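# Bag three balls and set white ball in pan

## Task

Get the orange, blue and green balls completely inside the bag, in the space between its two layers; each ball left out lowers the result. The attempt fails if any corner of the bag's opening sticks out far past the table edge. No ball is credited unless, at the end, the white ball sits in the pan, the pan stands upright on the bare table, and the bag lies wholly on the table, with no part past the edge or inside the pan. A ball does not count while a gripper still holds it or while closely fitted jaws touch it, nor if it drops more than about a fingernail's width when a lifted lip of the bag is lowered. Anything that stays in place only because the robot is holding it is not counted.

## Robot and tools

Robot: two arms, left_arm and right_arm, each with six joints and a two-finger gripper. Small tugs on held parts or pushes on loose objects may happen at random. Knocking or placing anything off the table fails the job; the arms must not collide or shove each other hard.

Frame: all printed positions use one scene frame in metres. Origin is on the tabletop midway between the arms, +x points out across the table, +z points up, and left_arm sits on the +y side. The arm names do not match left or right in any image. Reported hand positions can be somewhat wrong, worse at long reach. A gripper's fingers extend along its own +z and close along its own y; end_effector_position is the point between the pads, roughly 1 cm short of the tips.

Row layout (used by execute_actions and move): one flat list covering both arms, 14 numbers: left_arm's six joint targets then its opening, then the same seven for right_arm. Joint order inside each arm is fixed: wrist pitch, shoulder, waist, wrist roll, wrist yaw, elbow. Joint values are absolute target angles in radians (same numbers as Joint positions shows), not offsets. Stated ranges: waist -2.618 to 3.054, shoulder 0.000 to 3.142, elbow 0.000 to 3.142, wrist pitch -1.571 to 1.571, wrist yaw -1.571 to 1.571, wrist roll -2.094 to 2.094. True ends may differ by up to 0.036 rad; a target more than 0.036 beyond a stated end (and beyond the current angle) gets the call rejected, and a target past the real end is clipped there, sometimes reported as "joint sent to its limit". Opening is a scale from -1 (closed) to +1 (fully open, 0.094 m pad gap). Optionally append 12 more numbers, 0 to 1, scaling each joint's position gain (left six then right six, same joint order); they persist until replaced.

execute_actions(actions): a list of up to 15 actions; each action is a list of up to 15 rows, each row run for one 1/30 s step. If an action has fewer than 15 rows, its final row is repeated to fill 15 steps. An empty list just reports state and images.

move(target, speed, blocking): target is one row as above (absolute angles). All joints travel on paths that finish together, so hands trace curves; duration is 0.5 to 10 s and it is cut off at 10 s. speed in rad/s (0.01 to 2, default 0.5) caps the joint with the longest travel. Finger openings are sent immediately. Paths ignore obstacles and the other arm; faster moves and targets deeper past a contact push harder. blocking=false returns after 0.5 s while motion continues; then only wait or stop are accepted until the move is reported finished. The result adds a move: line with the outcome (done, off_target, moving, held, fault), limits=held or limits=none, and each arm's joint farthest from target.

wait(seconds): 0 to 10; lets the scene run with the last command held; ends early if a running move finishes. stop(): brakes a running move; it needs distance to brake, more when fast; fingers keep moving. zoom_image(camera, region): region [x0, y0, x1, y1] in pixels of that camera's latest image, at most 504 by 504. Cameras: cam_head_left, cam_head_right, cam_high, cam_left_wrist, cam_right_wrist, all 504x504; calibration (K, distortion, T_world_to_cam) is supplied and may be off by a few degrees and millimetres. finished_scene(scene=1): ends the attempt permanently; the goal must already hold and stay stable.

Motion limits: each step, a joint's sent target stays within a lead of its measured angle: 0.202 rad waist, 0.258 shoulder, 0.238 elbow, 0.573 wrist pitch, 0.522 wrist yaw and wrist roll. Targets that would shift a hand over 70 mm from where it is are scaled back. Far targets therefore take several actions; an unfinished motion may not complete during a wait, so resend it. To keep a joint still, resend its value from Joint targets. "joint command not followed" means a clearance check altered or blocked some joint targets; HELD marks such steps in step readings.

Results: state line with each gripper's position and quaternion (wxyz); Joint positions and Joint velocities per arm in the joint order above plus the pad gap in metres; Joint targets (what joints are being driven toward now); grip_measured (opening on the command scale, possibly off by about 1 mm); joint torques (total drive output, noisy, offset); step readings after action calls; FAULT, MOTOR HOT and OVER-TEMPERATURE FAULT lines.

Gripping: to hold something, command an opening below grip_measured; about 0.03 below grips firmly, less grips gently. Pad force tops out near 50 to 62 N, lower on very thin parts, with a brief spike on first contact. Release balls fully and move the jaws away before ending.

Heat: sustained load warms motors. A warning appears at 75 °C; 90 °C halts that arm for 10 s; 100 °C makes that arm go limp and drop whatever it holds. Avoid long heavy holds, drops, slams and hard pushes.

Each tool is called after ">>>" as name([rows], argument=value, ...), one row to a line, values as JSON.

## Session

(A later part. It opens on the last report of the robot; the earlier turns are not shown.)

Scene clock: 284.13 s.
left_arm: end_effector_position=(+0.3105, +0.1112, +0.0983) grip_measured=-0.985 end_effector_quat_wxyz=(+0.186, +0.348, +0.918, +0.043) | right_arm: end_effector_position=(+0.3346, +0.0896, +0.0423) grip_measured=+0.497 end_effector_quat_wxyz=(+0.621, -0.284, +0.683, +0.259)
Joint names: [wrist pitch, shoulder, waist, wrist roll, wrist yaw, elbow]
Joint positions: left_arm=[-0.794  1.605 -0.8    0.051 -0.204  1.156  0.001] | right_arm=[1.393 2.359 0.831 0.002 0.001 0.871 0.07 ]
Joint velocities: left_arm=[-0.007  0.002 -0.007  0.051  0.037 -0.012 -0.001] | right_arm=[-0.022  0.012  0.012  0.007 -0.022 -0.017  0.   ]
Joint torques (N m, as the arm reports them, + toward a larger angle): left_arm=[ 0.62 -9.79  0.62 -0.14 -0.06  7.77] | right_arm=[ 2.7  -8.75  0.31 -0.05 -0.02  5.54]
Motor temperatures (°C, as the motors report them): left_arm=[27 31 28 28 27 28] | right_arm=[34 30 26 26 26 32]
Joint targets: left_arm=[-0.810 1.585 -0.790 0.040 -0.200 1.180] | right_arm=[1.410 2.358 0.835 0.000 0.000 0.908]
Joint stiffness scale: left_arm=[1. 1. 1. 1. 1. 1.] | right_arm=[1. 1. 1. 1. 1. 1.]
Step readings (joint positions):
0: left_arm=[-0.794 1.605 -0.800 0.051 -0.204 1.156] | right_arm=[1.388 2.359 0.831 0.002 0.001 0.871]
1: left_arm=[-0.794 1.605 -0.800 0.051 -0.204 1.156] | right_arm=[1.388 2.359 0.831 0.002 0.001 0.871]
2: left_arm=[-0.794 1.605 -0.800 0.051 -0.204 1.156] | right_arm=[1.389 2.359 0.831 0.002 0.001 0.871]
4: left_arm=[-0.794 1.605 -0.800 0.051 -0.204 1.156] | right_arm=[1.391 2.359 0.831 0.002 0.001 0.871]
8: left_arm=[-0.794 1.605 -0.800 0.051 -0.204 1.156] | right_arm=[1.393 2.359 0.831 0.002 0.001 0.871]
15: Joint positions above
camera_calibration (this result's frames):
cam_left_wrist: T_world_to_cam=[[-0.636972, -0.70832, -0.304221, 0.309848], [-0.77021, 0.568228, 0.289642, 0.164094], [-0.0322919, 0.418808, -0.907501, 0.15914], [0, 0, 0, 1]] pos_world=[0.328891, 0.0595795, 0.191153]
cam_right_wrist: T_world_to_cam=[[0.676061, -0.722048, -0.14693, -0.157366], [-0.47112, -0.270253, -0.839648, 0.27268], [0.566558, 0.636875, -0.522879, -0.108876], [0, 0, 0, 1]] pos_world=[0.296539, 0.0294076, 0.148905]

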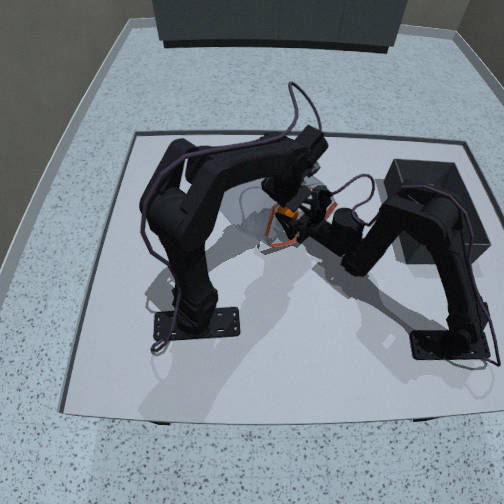

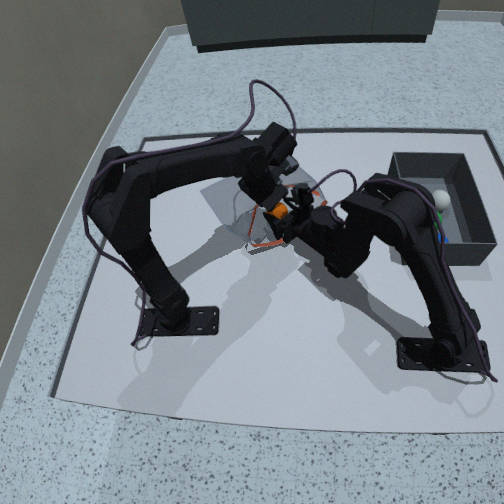

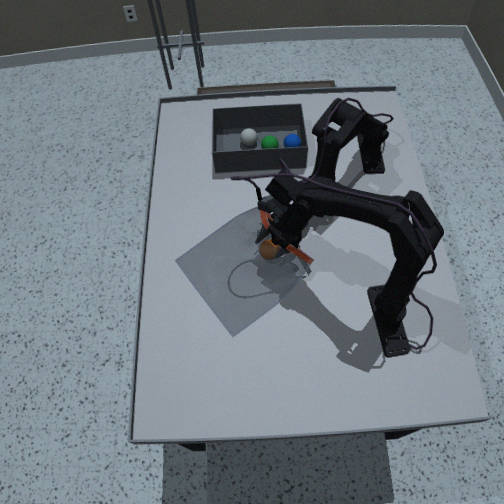

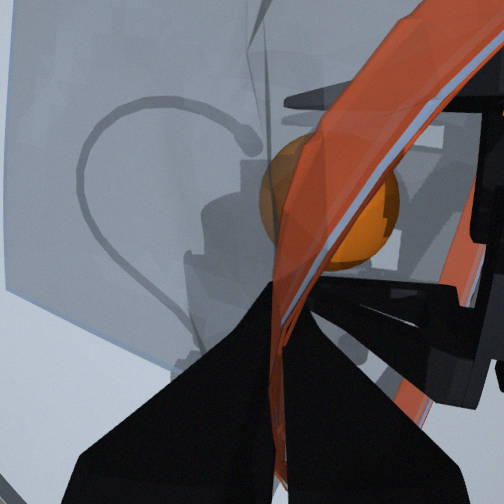

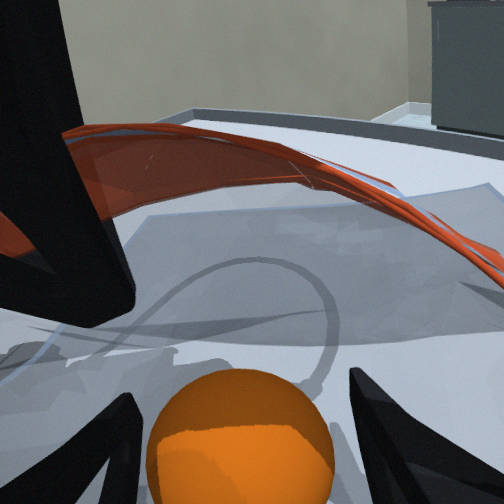

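>>> move(target=[-0.81,1.585,-0.79,0.04,-0.2,1.18,-1, 1.37,2.133,0.835,0,0,0.572,0.5], speed=0.4)

Scene clock: 292.10 s.
left_arm: end_effector_position=(+0.3105, +0.1112, +0.0983) grip_measured=-0.985 end_effector_quat_wxyz=(+0.186, +0.348, +0.918, +0.043) | right_arm: end_effector_position=(+0.2906, +0.0451, +0.0483) grip_measured=+0.497 end_effector_quat_wxyz=(+0.589, -0.295, +0.711, +0.246)
Joint names: [wrist pitch, shoulder, waist, wrist roll, wrist yaw, elbow]
Joint positions: left_arm=[-0.794  1.605 -0.8    0.051 -0.204  1.156  0.001] | right_arm=[1.374 2.155 0.831 0.002 0.001 0.594 0.07 ]
Joint velocities: left_arm=[-0.037 -0.017 -0.002  0.007 -0.022 -0.012 -0.001] | right_arm=[ 0.022 -0.007 -0.002 -0.007 -0.022 -0.012  0.   ]
Joint torques (N m, as the arm reports them, + toward a larger angle): left_arm=[ 0.61 -9.82  0.65 -0.16 -0.06  7.73] | right_arm=[ 2.48 -8.72  0.32 -0.06 -0.02  1.52]
Motor temperatures (°C, as the motors report them): left_arm=[27 31 28 28 27 28] | right_arm=[34 30 26 26 26 32]
Joint targets: left_arm=[-0.810 1.585 -0.790 0.040 -0.200 1.180] | right_arm=[1.370 2.133 0.835 0.000 0.000 0.572]
Joint stiffness scale: left_arm=[1. 1. 1. 1. 1. 1.] | right_arm=[1. 1. 1. 1. 1. 1.]
move: off_target (left_arm, right_arm); limits=none; left_arm: farthest joint: the elbow, 0.024 radians from its target (0.024 radians at the start); right_arm: farthest joint: the shoulder, 0.022 radians from its target (0.226 radians at the start)
camera_calibration (this result's frames):
cam_left_wrist: T_world_to_cam=[[-0.636972, -0.70832, -0.304221, 0.309848], [-0.77021, 0.568228, 0.289642, 0.164094], [-0.0322919, 0.418808, -0.907501, 0.15914], [0, 0, 0, 1]] pos_world=[0.328891, 0.0595795, 0.191153]
cam_right_wrist: T_world_to_cam=[[0.666598, -0.731595, -0.14288, -0.155819], [-0.524249, -0.32386, -0.787577, 0.260245], [0.529915, 0.599902, -0.599423, -0.0364827], [0, 0, 0, 1]] pos_world=[0.259635, -0.00782766, 0.160831]

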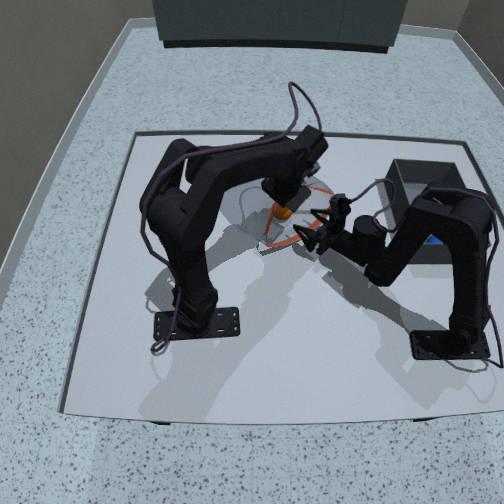

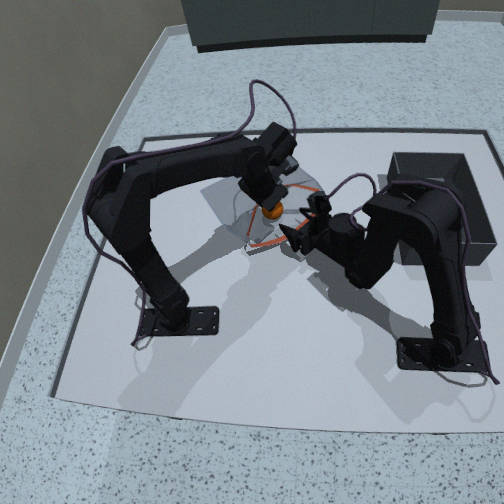

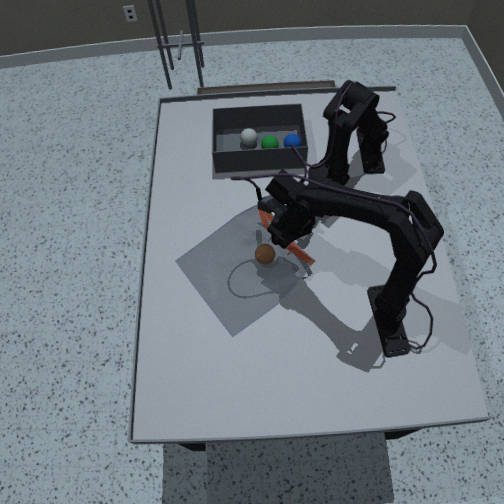

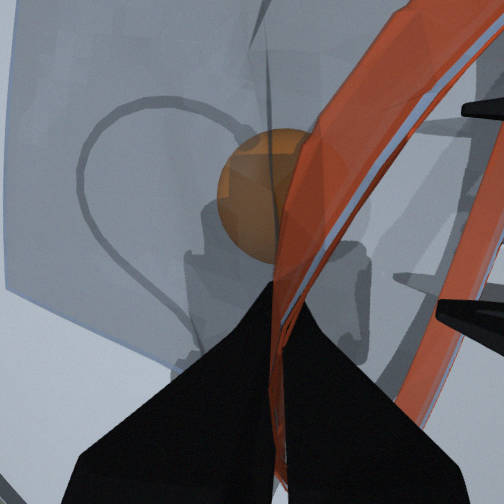

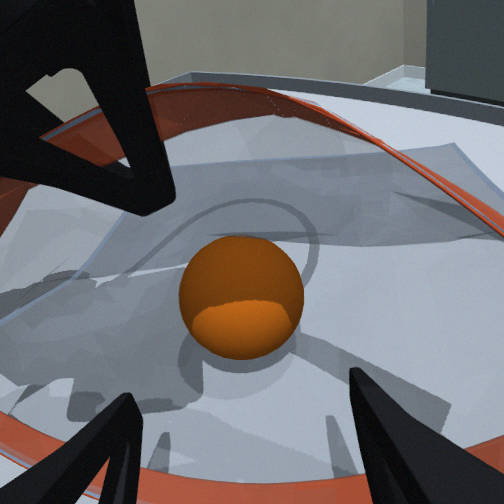

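>>> move(target=[-0.81,1.585,-0.79,0.04,-0.2,1.18,-1, 0.1,1.1,0.75,0,0,0.5,0.6], speed=1.2)

>>> move(target=[-1.095,1.565,-0.79,0.04,-0.2,1.445,-1, -1.385,1.772,-0.02,0,0,1.70,0.6], speed=1.0)

Scene clock: 306.30 s.
left_arm: end_effector_position=(+0.3105, +0.1112, +0.0983) grip_measured=-0.985 end_effector_quat_wxyz=(+0.186, +0.348, +0.918, +0.043) | right_arm: end_effector_position=(+0.2272, -0.0537, +0.1475) grip_measured=+0.597 end_effector_quat_wxyz=(+0.478, -0.302, +0.805, +0.180)
Joint names: [wrist pitch, shoulder, waist, wrist roll, wrist yaw, elbow]
Joint positions: left_arm=[-0.794  1.605 -0.8    0.051 -0.204  1.156  0.001] | right_arm=[0.104 1.117 0.762 0.002 0.001 0.514 0.075]
Joint velocities: left_arm=[ 0.007 -0.017 -0.002  0.051 -0.051 -0.022  0.   ] | right_arm=[ 0.022 -0.017  0.002  0.007 -0.007  0.002  0.001]
Joint torques (N m, as the arm reports them, + toward a larger angle): left_arm=[ 0.6  -9.78  0.66 -0.14 -0.05  7.7 ] | right_arm=[ 2.37 -3.67 -0.82 -0.05 -0.02  5.01]
Motor temperatures (°C, as the motors report them): left_arm=[27 31 28 28 27 28] | right_arm=[34 30 26 26 26 31]
Joint targets: left_arm=[-0.810 1.585 -0.790 0.040 -0.200 1.180] | right_arm=[0.100 1.100 0.750 -0.000 0.000 0.500]
Joint stiffness scale: left_arm=[1. 1. 1. 1. 1. 1.] | right_arm=[1. 1. 1. 1. 1. 1.]
move: off_target (left_arm); limits=none; left_arm: farthest joint: the elbow, 0.024 radians from its target (0.024 radians at the start); right_arm: farthest joint: the shoulder, 0.017 radians from its target (1.055 radians at the start)
camera_calibration (this result's frames):
cam_left_wrist: T_world_to_cam=[[-0.636972, -0.70832, -0.304221, 0.309848], [-0.77021, 0.568228, 0.289642, 0.164094], [-0.0322919, 0.418808, -0.907501, 0.15914], [0, 0, 0, 1]] pos_world=[0.328891, 0.0595795, 0.191153]
cam_right_wrist: T_world_to_cam=[[0.583716, -0.802965, -0.120513, -0.160029], [-0.705095, -0.427678, -0.565626, 0.275936], [0.402637, 0.415137, -0.815809, 0.166764], [0, 0, 0, 1]] pos_world=[0.220827, -0.0797164, 0.272838]

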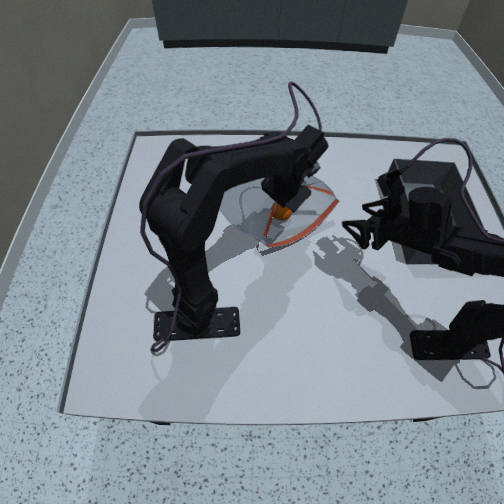

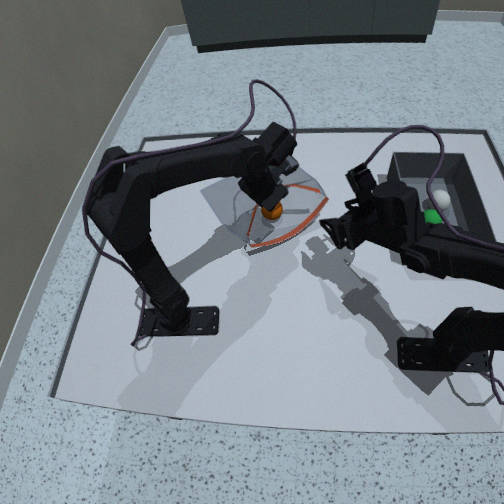

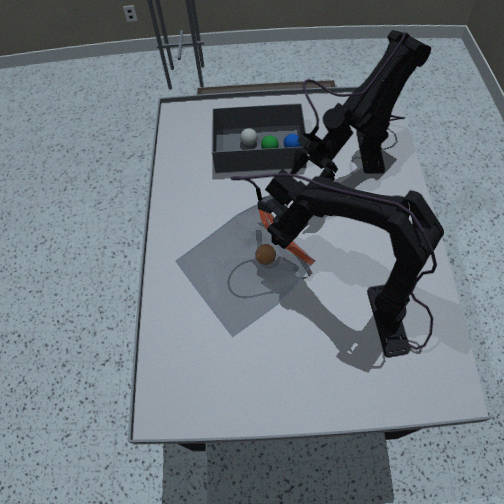

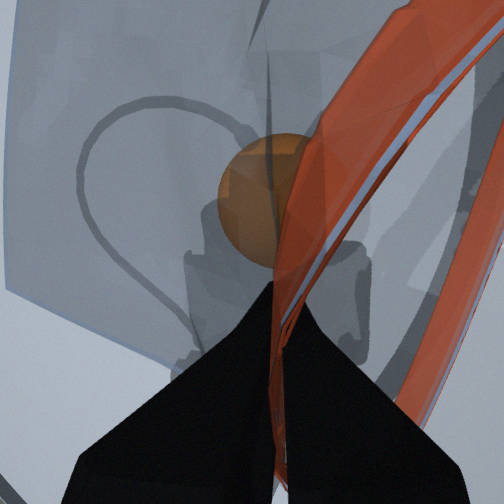

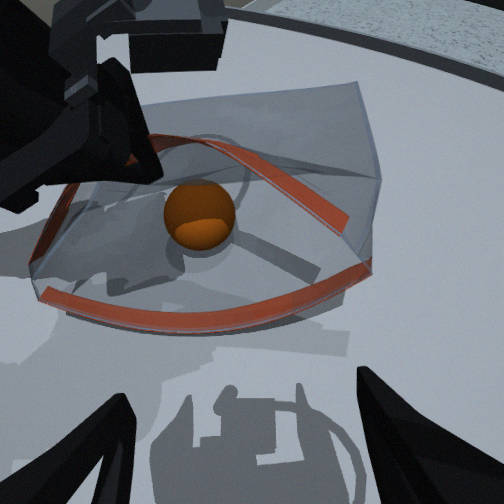

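Scene clock: 308.70 s.
left_arm: end_effector_position=(+0.3099, +0.1116, +0.1694) grip_measured=-0.986 end_effector_quat_wxyz=(+0.185, +0.348, +0.918, +0.043) | right_arm: end_effector_position=(+0.3007, -0.3094, +0.1615) grip_measured=+0.597 end_effector_quat_wxyz=(+0.040, +0.030, +0.999, -0.001)
Joint names: [wrist pitch, shoulder, waist, wrist roll, wrist yaw, elbow]
Joint positions: left_arm=[-1.079  1.585 -0.8    0.051 -0.203  1.419  0.001] | right_arm=[-1.377  1.772 -0.016  0.002 -0.001  1.658  0.075]
Joint velocities: left_arm=[-0.022  0.002  0.002 -0.051  0.037  0.007 -0.   ] | right_arm=[-0.022 -0.007 -0.002 -0.081  0.022 -0.012  0.   ]
Joint torques (N m, as the arm reports them, + toward a larger angle): left_arm=[ 0.61 -9.68  0.64 -0.14 -0.04  7.86] | right_arm=[ 0.82 -6.54 -0.22 -0.05 -0.01  7.7 ]
Motor temperatures (°C, as the motors report them): left_arm=[27 31 28 28 27 28] | right_arm=[33 30 26 26 26 31]
Joint targets: left_arm=[-1.095 1.565 -0.790 0.040 -0.200 1.445] | right_arm=[-1.385 1.772 -0.020 0.000 -0.000 1.700]
Joint stiffness scale: left_arm=[1. 1. 1. 1. 1. 1.] | right_arm=[1. 1. 1. 1. 1. 1.]
move: off_target (left_arm, right_arm); limits=none; left_arm: farthest joint: the elbow, 0.026 radians from its target (0.289 radians at the start); right_arm: farthest joint: the elbow, 0.042 radians from its target (1.186 radians at the start)
camera_calibration (this result's frames):
cam_left_wrist: T_world_to_cam=[[-0.637552, -0.708104, -0.303505, 0.33137], [-0.769683, 0.568361, 0.290783, 0.142451], [-0.0334048, 0.418992, -0.907375, 0.223801], [0, 0, 0, 1]] pos_world=[0.328384, 0.0599104, 0.262221]
cam_right_wrist: T_world_to_cam=[[-0.207401, -0.978214, 0.00909009, -0.243795], [-0.907833, 0.195924, 0.370747, 0.329021], [-0.364451, 0.0686412, -0.928689, 0.396406], [0, 0, 0, 1]] pos_world=[0.392603, -0.330157, 0.24837]

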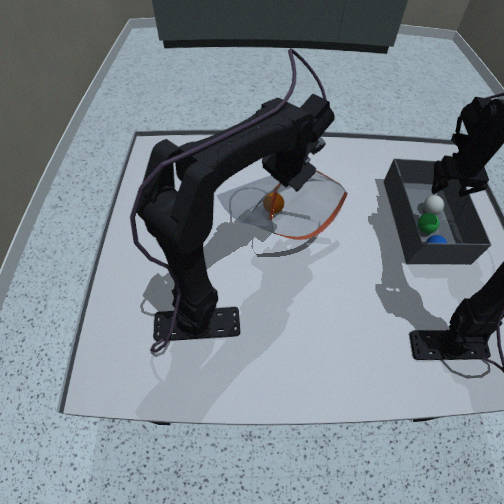

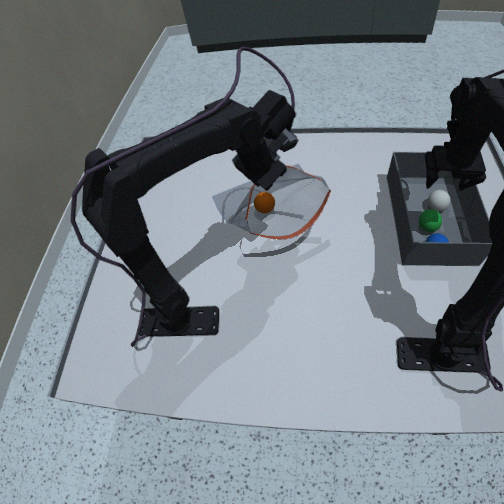

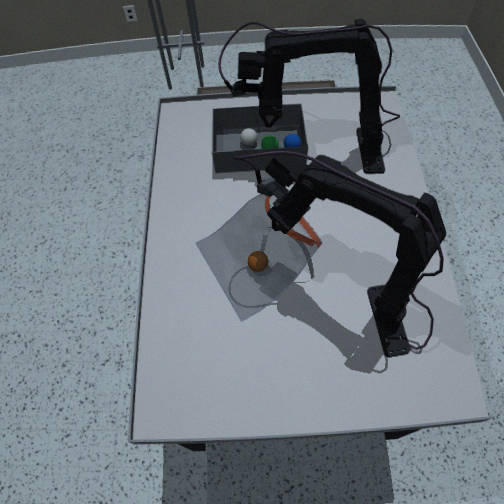

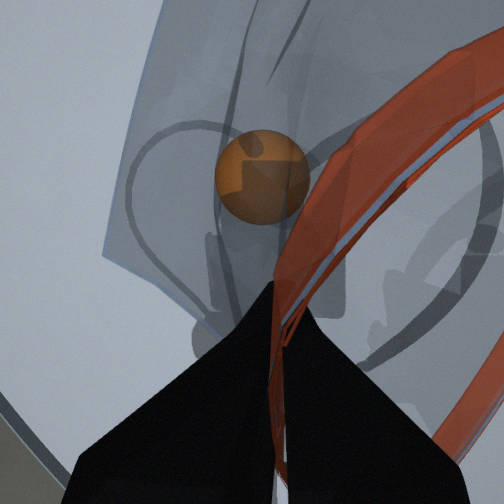

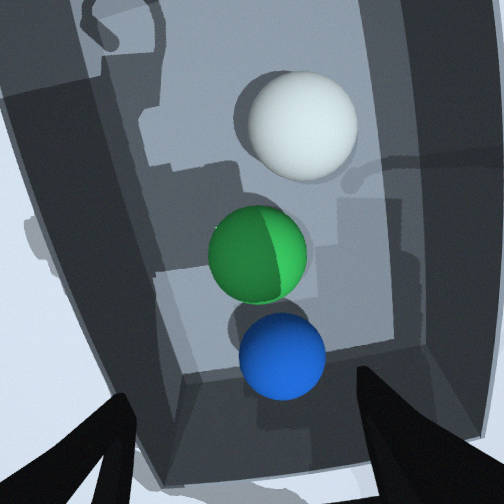

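>>> move(target=[-1.095,1.565,-0.79,0.04,-0.2,1.445,-1, -0.88,1.845,-0.056,0,0,1.23,0.6], speed=0.4)

Scene clock: 317.60 s.
left_arm: end_effector_position=(+0.3099, +0.1116, +0.1694) grip_measured=-0.986 end_effector_quat_wxyz=(+0.185, +0.348, +0.918, +0.043) | right_arm: end_effector_position=(+0.3027, -0.3190, +0.0342) grip_measured=+0.597 end_effector_quat_wxyz=(+0.035, +0.043, +0.998, -0.001)
Joint names: [wrist pitch, shoulder, waist, wrist roll, wrist yaw, elbow]
Joint positions: left_arm=[-1.079  1.585 -0.8    0.051 -0.203  1.419  0.001] | right_arm=[-0.895  1.85  -0.044  0.002 -0.001  1.243  0.075]
Joint velocities: left_arm=[-0.081 -0.007  0.002  0.007 -0.051 -0.002 -0.   ] | right_arm=[ 0.037  0.002  0.002  0.081  0.051  0.007 -0.   ]
Joint torques (N m, as the arm reports them, + toward a larger angle): left_arm=[ 0.6  -9.64  0.67 -0.14 -0.07  7.86] | right_arm=[ 1.07 -7.31 -0.8  -0.05 -0.01  4.05]
Motor temperatures (°C, as the motors report them): left_arm=[27 31 28 28 27 28] | right_arm=[32 30 26 26 26 32]
Joint targets: left_arm=[-1.095 1.565 -0.790 0.040 -0.200 1.445] | right_arm=[-0.880 1.845 -0.056 0.000 0.000 1.230]
Joint stiffness scale: left_arm=[1. 1. 1. 1. 1. 1.] | right_arm=[1. 1. 1. 1. 1. 1.]
move: off_target (left_arm); limits=none; left_arm: farthest joint: the elbow, 0.026 radians from its target (0.026 radians at the start); right_arm: farthest joint: the wrist pitch, 0.015 radians from its target (0.498 radians at the start)
camera_calibration (this result's frames):
cam_left_wrist: T_world_to_cam=[[-0.637552, -0.708104, -0.303505, 0.33137], [-0.769683, 0.568361, 0.290783, 0.142451], [-0.0334048, 0.418992, -0.907375, 0.223801], [0, 0, 0, 1]] pos_world=[0.328384, 0.0599104, 0.262221]
cam_right_wrist: T_world_to_cam=[[-0.234082, -0.972158, 0.0107019, -0.241666], [-0.898112, 0.220442, 0.380527, 0.384485], [-0.372291, 0.0794631, -0.924708, 0.285291], [0, 0, 0, 1]] pos_world=[0.394952, -0.342364, 0.12009]

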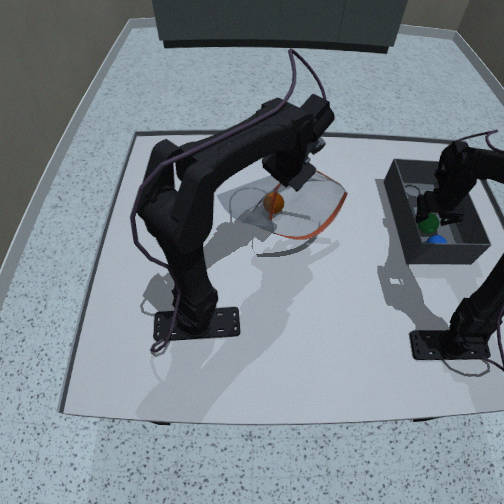

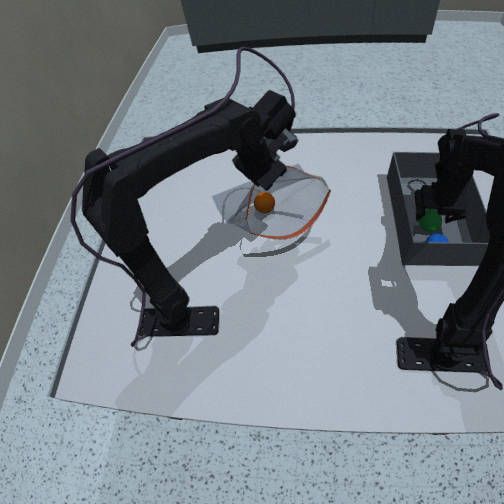

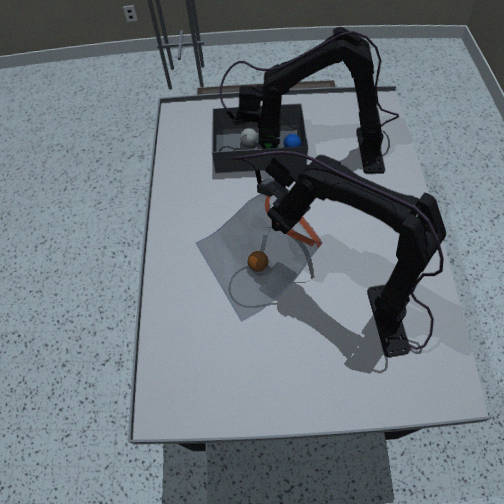

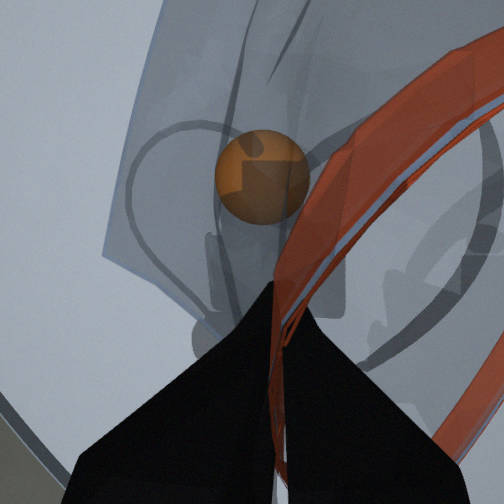

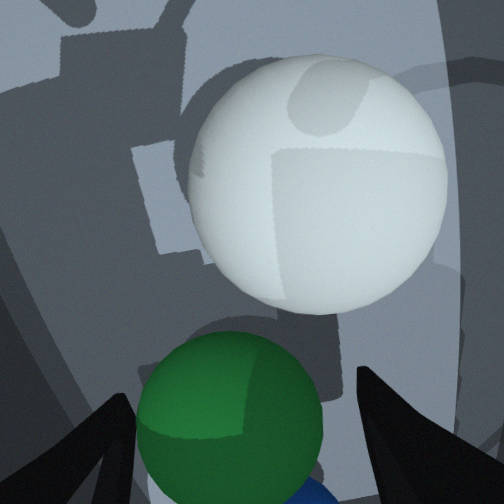

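>>> execute_actions([
  [[-1.095,1.565,-0.79,0.04,-0.2,1.445,-1, -0.88,1.845,-0.045,0,0,1.23,0.3]],
  [[-1.095,1.565,-0.79,0.04,-0.2,1.445,-1, -0.88,1.845,-0.045,0,0,1.23,0.08]],
])

>>> move(target=[-1.095,1.565,-0.79,0.04,-0.2,1.445,-1, -1.385,1.75,-0.045,0,0,1.72,0.08], speed=0.7)

>>> move(target=[-1.095,1.565,-0.79,0.04,-0.2,1.445,-1, 0.02,0.98,0.86,0,0,0.5,0.08], speed=1.0)

Scene clock: 325.23 s.
left_arm: end_effector_position=(+0.3099, +0.1116, +0.1694) grip_measured=-0.986 end_effector_quat_wxyz=(+0.185, +0.348, +0.918, +0.043) | right_arm: end_effector_position=(+0.3032, -0.3191, +0.0342) grip_measured=+0.089 end_effector_quat_wxyz=(+0.035, +0.043, +0.998, -0.001)
Joint names: [wrist pitch, shoulder, waist, wrist roll, wrist yaw, elbow]
Joint positions: left_arm=[-1.079  1.585 -0.8    0.051 -0.203  1.419  0.001] | right_arm=[-0.893  1.85  -0.044  0.002 -0.001  1.243  0.051]
Joint velocities: left_arm=[ 0.007 -0.007 -0.017 -0.037  0.037  0.017  0.001] | right_arm=[-0.007 -0.007  0.017 -0.051 -0.066 -0.007  0.   ]
Joint torques (N m, as the arm reports them, + toward a larger angle): left_arm=[ 0.61 -9.65  0.65 -0.14 -0.06  7.87] | right_arm=[ 1.06 -7.32 -0.05 -0.05 -0.01  4.02]
Motor temperatures (°C, as the motors report them): left_arm=[27 31 28 28 27 28] | right_arm=[31 30 26 26 26 32]
Joint targets: left_arm=[-1.095 1.565 -0.790 0.040 -0.200 1.445] | right_arm=[-0.880 1.845 -0.045 0.000 0.000 1.230]
Joint stiffness scale: left_arm=[1. 1. 1. 1. 1. 1.] | right_arm=[1. 1. 1. 1. 1. 1.]
Step readings (joint positions; steps 1 to 15: 1st action; 16 to 30: 2nd action):
0: left_arm=[-1.079 1.585 -0.800 0.051 -0.203 1.419] | right_arm=[-0.894 1.850 -0.044 0.002 -0.001 1.243]
1: left_arm=[-1.079 1.585 -0.800 0.051 -0.203 1.419] | right_arm=[-0.894 1.850 -0.044 0.002 -0.001 1.243]
2: left_arm=[-1.079 1.585 -0.800 0.051 -0.203 1.419] | right_arm=[-0.894 1.850 -0.044 0.002 -0.001 1.243]
4: left_arm=[-1.079 1.585 -0.800 0.051 -0.203 1.419] | right_arm=[-0.894 1.850 -0.044 0.002 -0.001 1.243]
8: left_arm=[-1.079 1.585 -0.800 0.051 -0.203 1.419] | right_arm=[-0.894 1.850 -0.044 0.002 -0.001 1.243]
15: left_arm=[-1.079 1.585 -0.800 0.051 -0.203 1.419] | right_arm=[-0.894 1.850 -0.044 0.002 -0.001 1.243]
16: left_arm=[-1.079 1.585 -0.800 0.051 -0.203 1.419] | right_arm=[-0.894 1.850 -0.044 0.002 -0.001 1.243]
17: left_arm=[-1.079 1.585 -0.800 0.051 -0.203 1.419] | right_arm=[-0.894 1.850 -0.044 0.002 -0.001 1.243]
19: left_arm=[-1.079 1.585 -0.800 0.051 -0.203 1.419] | right_arm=[-0.894 1.850 -0.044 0.002 -0.001 1.243]
23: left_arm=[-1.079 1.585 -0.800 0.051 -0.203 1.419] | right_arm=[-0.893 1.850 -0.044 0.002 -0.001 1.243]
30: Joint positions above
camera_calibration (this result's frames):
cam_left_wrist: T_world_to_cam=[[-0.637552, -0.708104, -0.303505, 0.33137], [-0.769683, 0.568361, 0.290783, 0.142451], [-0.0334048, 0.418992, -0.907375, 0.223801], [0, 0, 0, 1]] pos_world=[0.328384, 0.0599104, 0.262221]
cam_right_wrist: T_world_to_cam=[[-0.234102, -0.972156, 0.0104142, -0.241579], [-0.898833, 0.220503, 0.378784, 0.385203], [-0.370533, 0.0793136, -0.925427, 0.284943], [0, 0, 0, 1]] pos_world=[0.39526, -0.342391, 0.120301]

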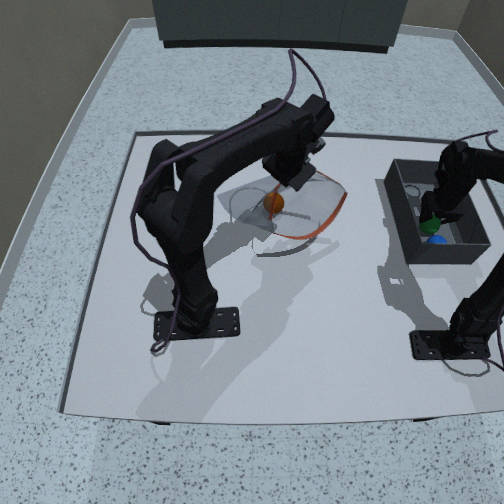

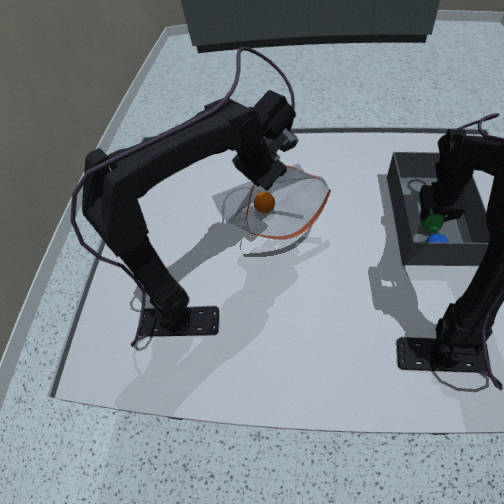

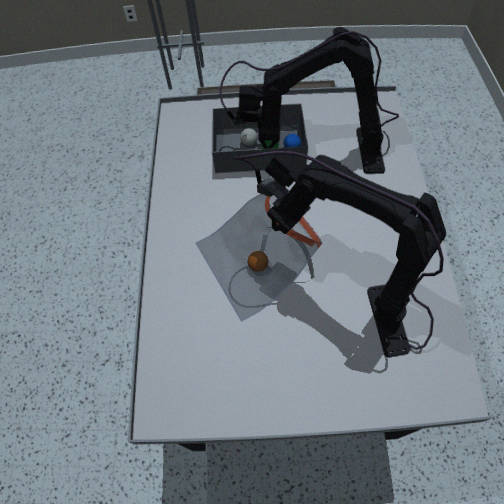

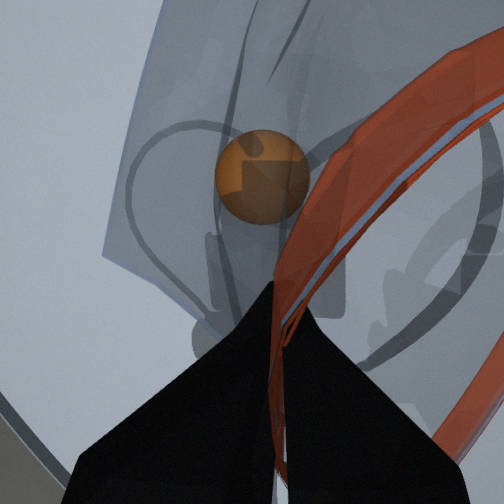

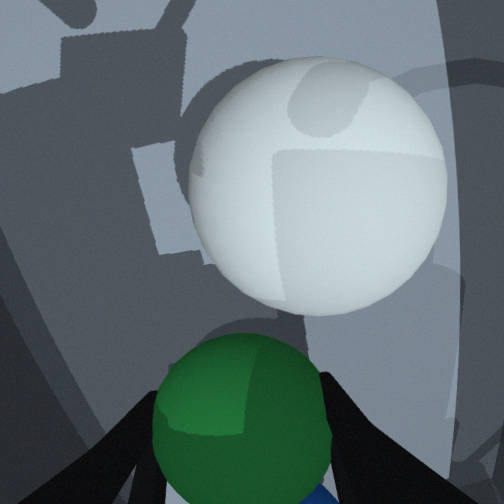

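Scene clock: 326.77 s.
left_arm: end_effector_position=(+0.3099, +0.1116, +0.1694) grip_measured=-0.986 end_effector_quat_wxyz=(+0.185, +0.348, +0.918, +0.043) | right_arm: end_effector_position=(+0.3054, -0.3192, +0.1724) grip_measured=+0.089 end_effector_quat_wxyz=(+0.059, +0.043, +0.997, -0.002)
Joint names: [wrist pitch, shoulder, waist, wrist roll, wrist yaw, elbow]
Joint positions: left_arm=[-1.079  1.585 -0.8    0.051 -0.203  1.419  0.001] | right_arm=[-1.378  1.762 -0.044  0.002 -0.001  1.687  0.051]
Joint velocities: left_arm=[ 0.022 -0.012 -0.007 -0.051 -0.051  0.012  0.   ] | right_arm=[-0.007  0.017  0.007 -0.051 -0.007  0.007  0.001]
Joint torques (N m, as the arm reports them, + toward a larger angle): left_arm=[ 0.61 -9.73  0.66 -0.15 -0.06  7.9 ] | right_arm=[ 0.93 -7.4  -0.06 -0.05 -0.01  7.22]
Motor temperatures (°C, as the motors report them): left_arm=[27 31 28 28 27 28] | right_arm=[31 30 26 26 26 32]
Joint targets: left_arm=[-1.095 1.565 -0.790 0.040 -0.200 1.445] | right_arm=[-1.385 1.750 -0.045 -0.000 0.000 1.720]
Joint stiffness scale: left_arm=[1. 1. 1. 1. 1. 1.] | right_arm=[1. 1. 1. 1. 1. 1.]
move: off_target (left_arm, right_arm); limits=none; left_arm: farthest joint: the elbow, 0.026 radians from its target (0.026 radians at the start); right_arm: farthest joint: the elbow, 0.033 radians from its target (0.477 radians at the start)
camera_calibration (this result's frames):
cam_left_wrist: T_world_to_cam=[[-0.637552, -0.708104, -0.303505, 0.33137], [-0.769683, 0.568361, 0.290783, 0.142451], [-0.0334048, 0.418992, -0.907375, 0.223801], [0, 0, 0, 1]] pos_world=[0.328384, 0.0599104, 0.262221]
cam_right_wrist: T_world_to_cam=[[-0.234421, -0.972129, 0.00344168, -0.241373], [-0.915278, 0.221902, 0.336193, 0.347718], [-0.327587, 0.0756607, -0.941787, 0.402183], [0, 0, 0, 1]] pos_world=[0.393426, -0.342234, 0.262701]

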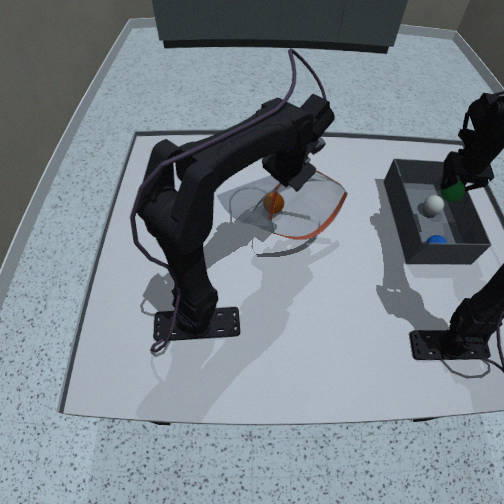

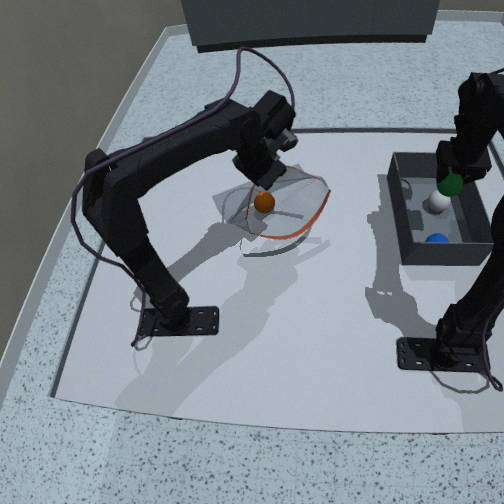

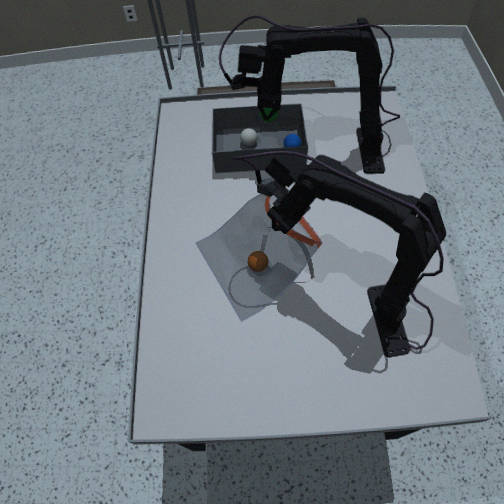

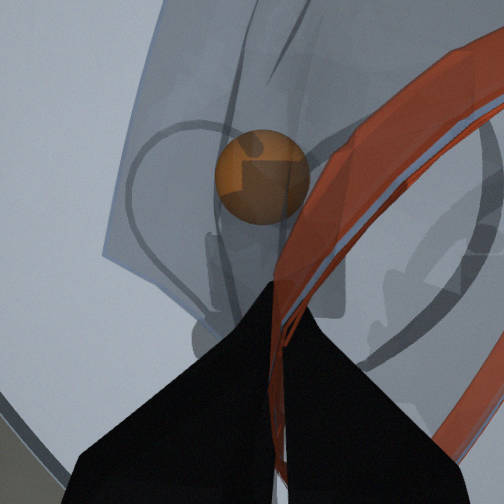

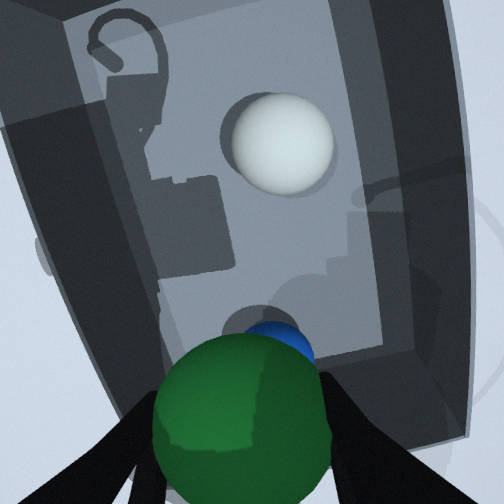

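Scene clock: 329.07 s.
left_arm: end_effector_position=(+0.3099, +0.1116, +0.1694) grip_measured=-0.986 end_effector_quat_wxyz=(+0.185, +0.348, +0.918, +0.043) | right_arm: end_effector_position=(+0.1937, -0.0435, +0.1610) grip_measured=+0.089 end_effector_quat_wxyz=(+0.472, -0.337, +0.789, +0.203)
Joint names: [wrist pitch, shoulder, waist, wrist roll, wrist yaw, elbow]
Joint positions: left_arm=[-1.079  1.585 -0.8    0.051 -0.203  1.419  0.001] | right_arm=[-0.001  1.002  0.849  0.002 -0.001  0.511  0.051]
Joint velocities: left_arm=[ 0.051 -0.012 -0.002  0.007 -0.007 -0.027  0.001] | right_arm=[ 0.081  0.007 -0.017  0.007 -0.022 -0.007 -0.   ]
Joint torques (N m, as the arm reports them, + toward a larger angle): left_arm=[ 0.61 -9.67  0.65 -0.16 -0.06  7.86] | right_arm=[ 2.65 -3.39  0.78 -0.05  0.    5.33]
Motor temperatures (°C, as the motors report them): left_arm=[27 31 28 28 27 28] | right_arm=[31 30 26 26 26 32]
Joint targets: left_arm=[-1.095 1.565 -0.790 0.040 -0.200 1.445] | right_arm=[0.020 0.980 0.860 -0.000 0.000 0.500]
Joint stiffness scale: left_arm=[1. 1. 1. 1. 1. 1.] | right_arm=[1. 1. 1. 1. 1. 1.]
move: off_target (left_arm, right_arm); limits=none; left_arm: farthest joint: the elbow, 0.026 radians from its target (0.026 radians at the start); right_arm: farthest joint: the shoulder, 0.022 radians from its target (0.782 radians at the start)
camera_calibration (this result's frames):
cam_left_wrist: T_world_to_cam=[[-0.637552, -0.708104, -0.303505, 0.33137], [-0.769683, 0.568361, 0.290783, 0.142451], [-0.0334048, 0.418992, -0.907375, 0.223801], [0, 0, 0, 1]] pos_world=[0.328384, 0.0599104, 0.262221]
cam_right_wrist: T_world_to_cam=[[0.652726, -0.747701, -0.122031, -0.141309], [-0.662325, -0.484994, -0.571058, 0.254405], [0.367796, 0.453568, -0.811789, 0.194791], [0, 0, 0, 1]] pos_world=[0.189092, -0.0706229, 0.286165]

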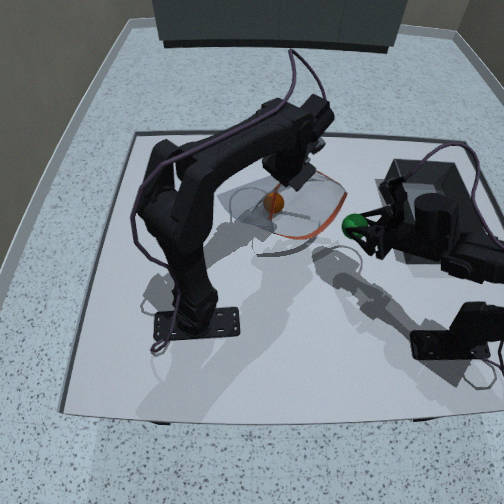

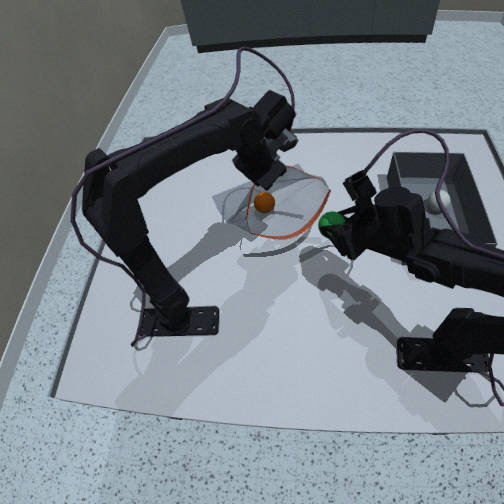

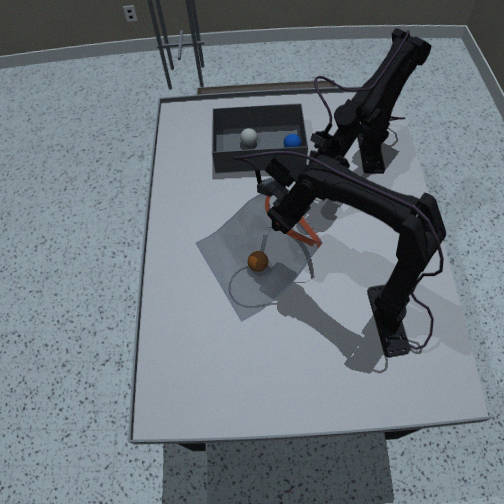

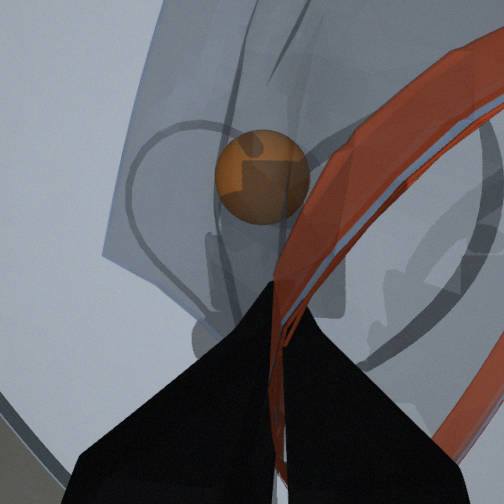

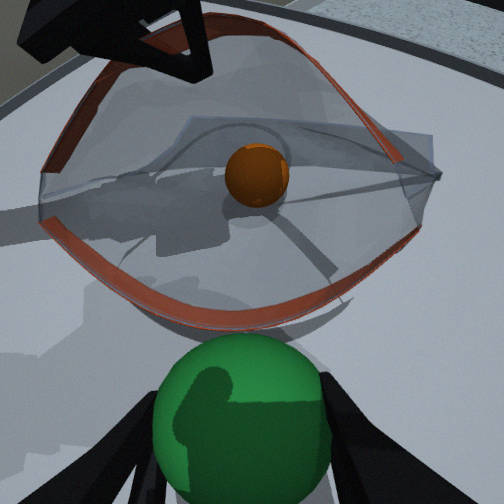

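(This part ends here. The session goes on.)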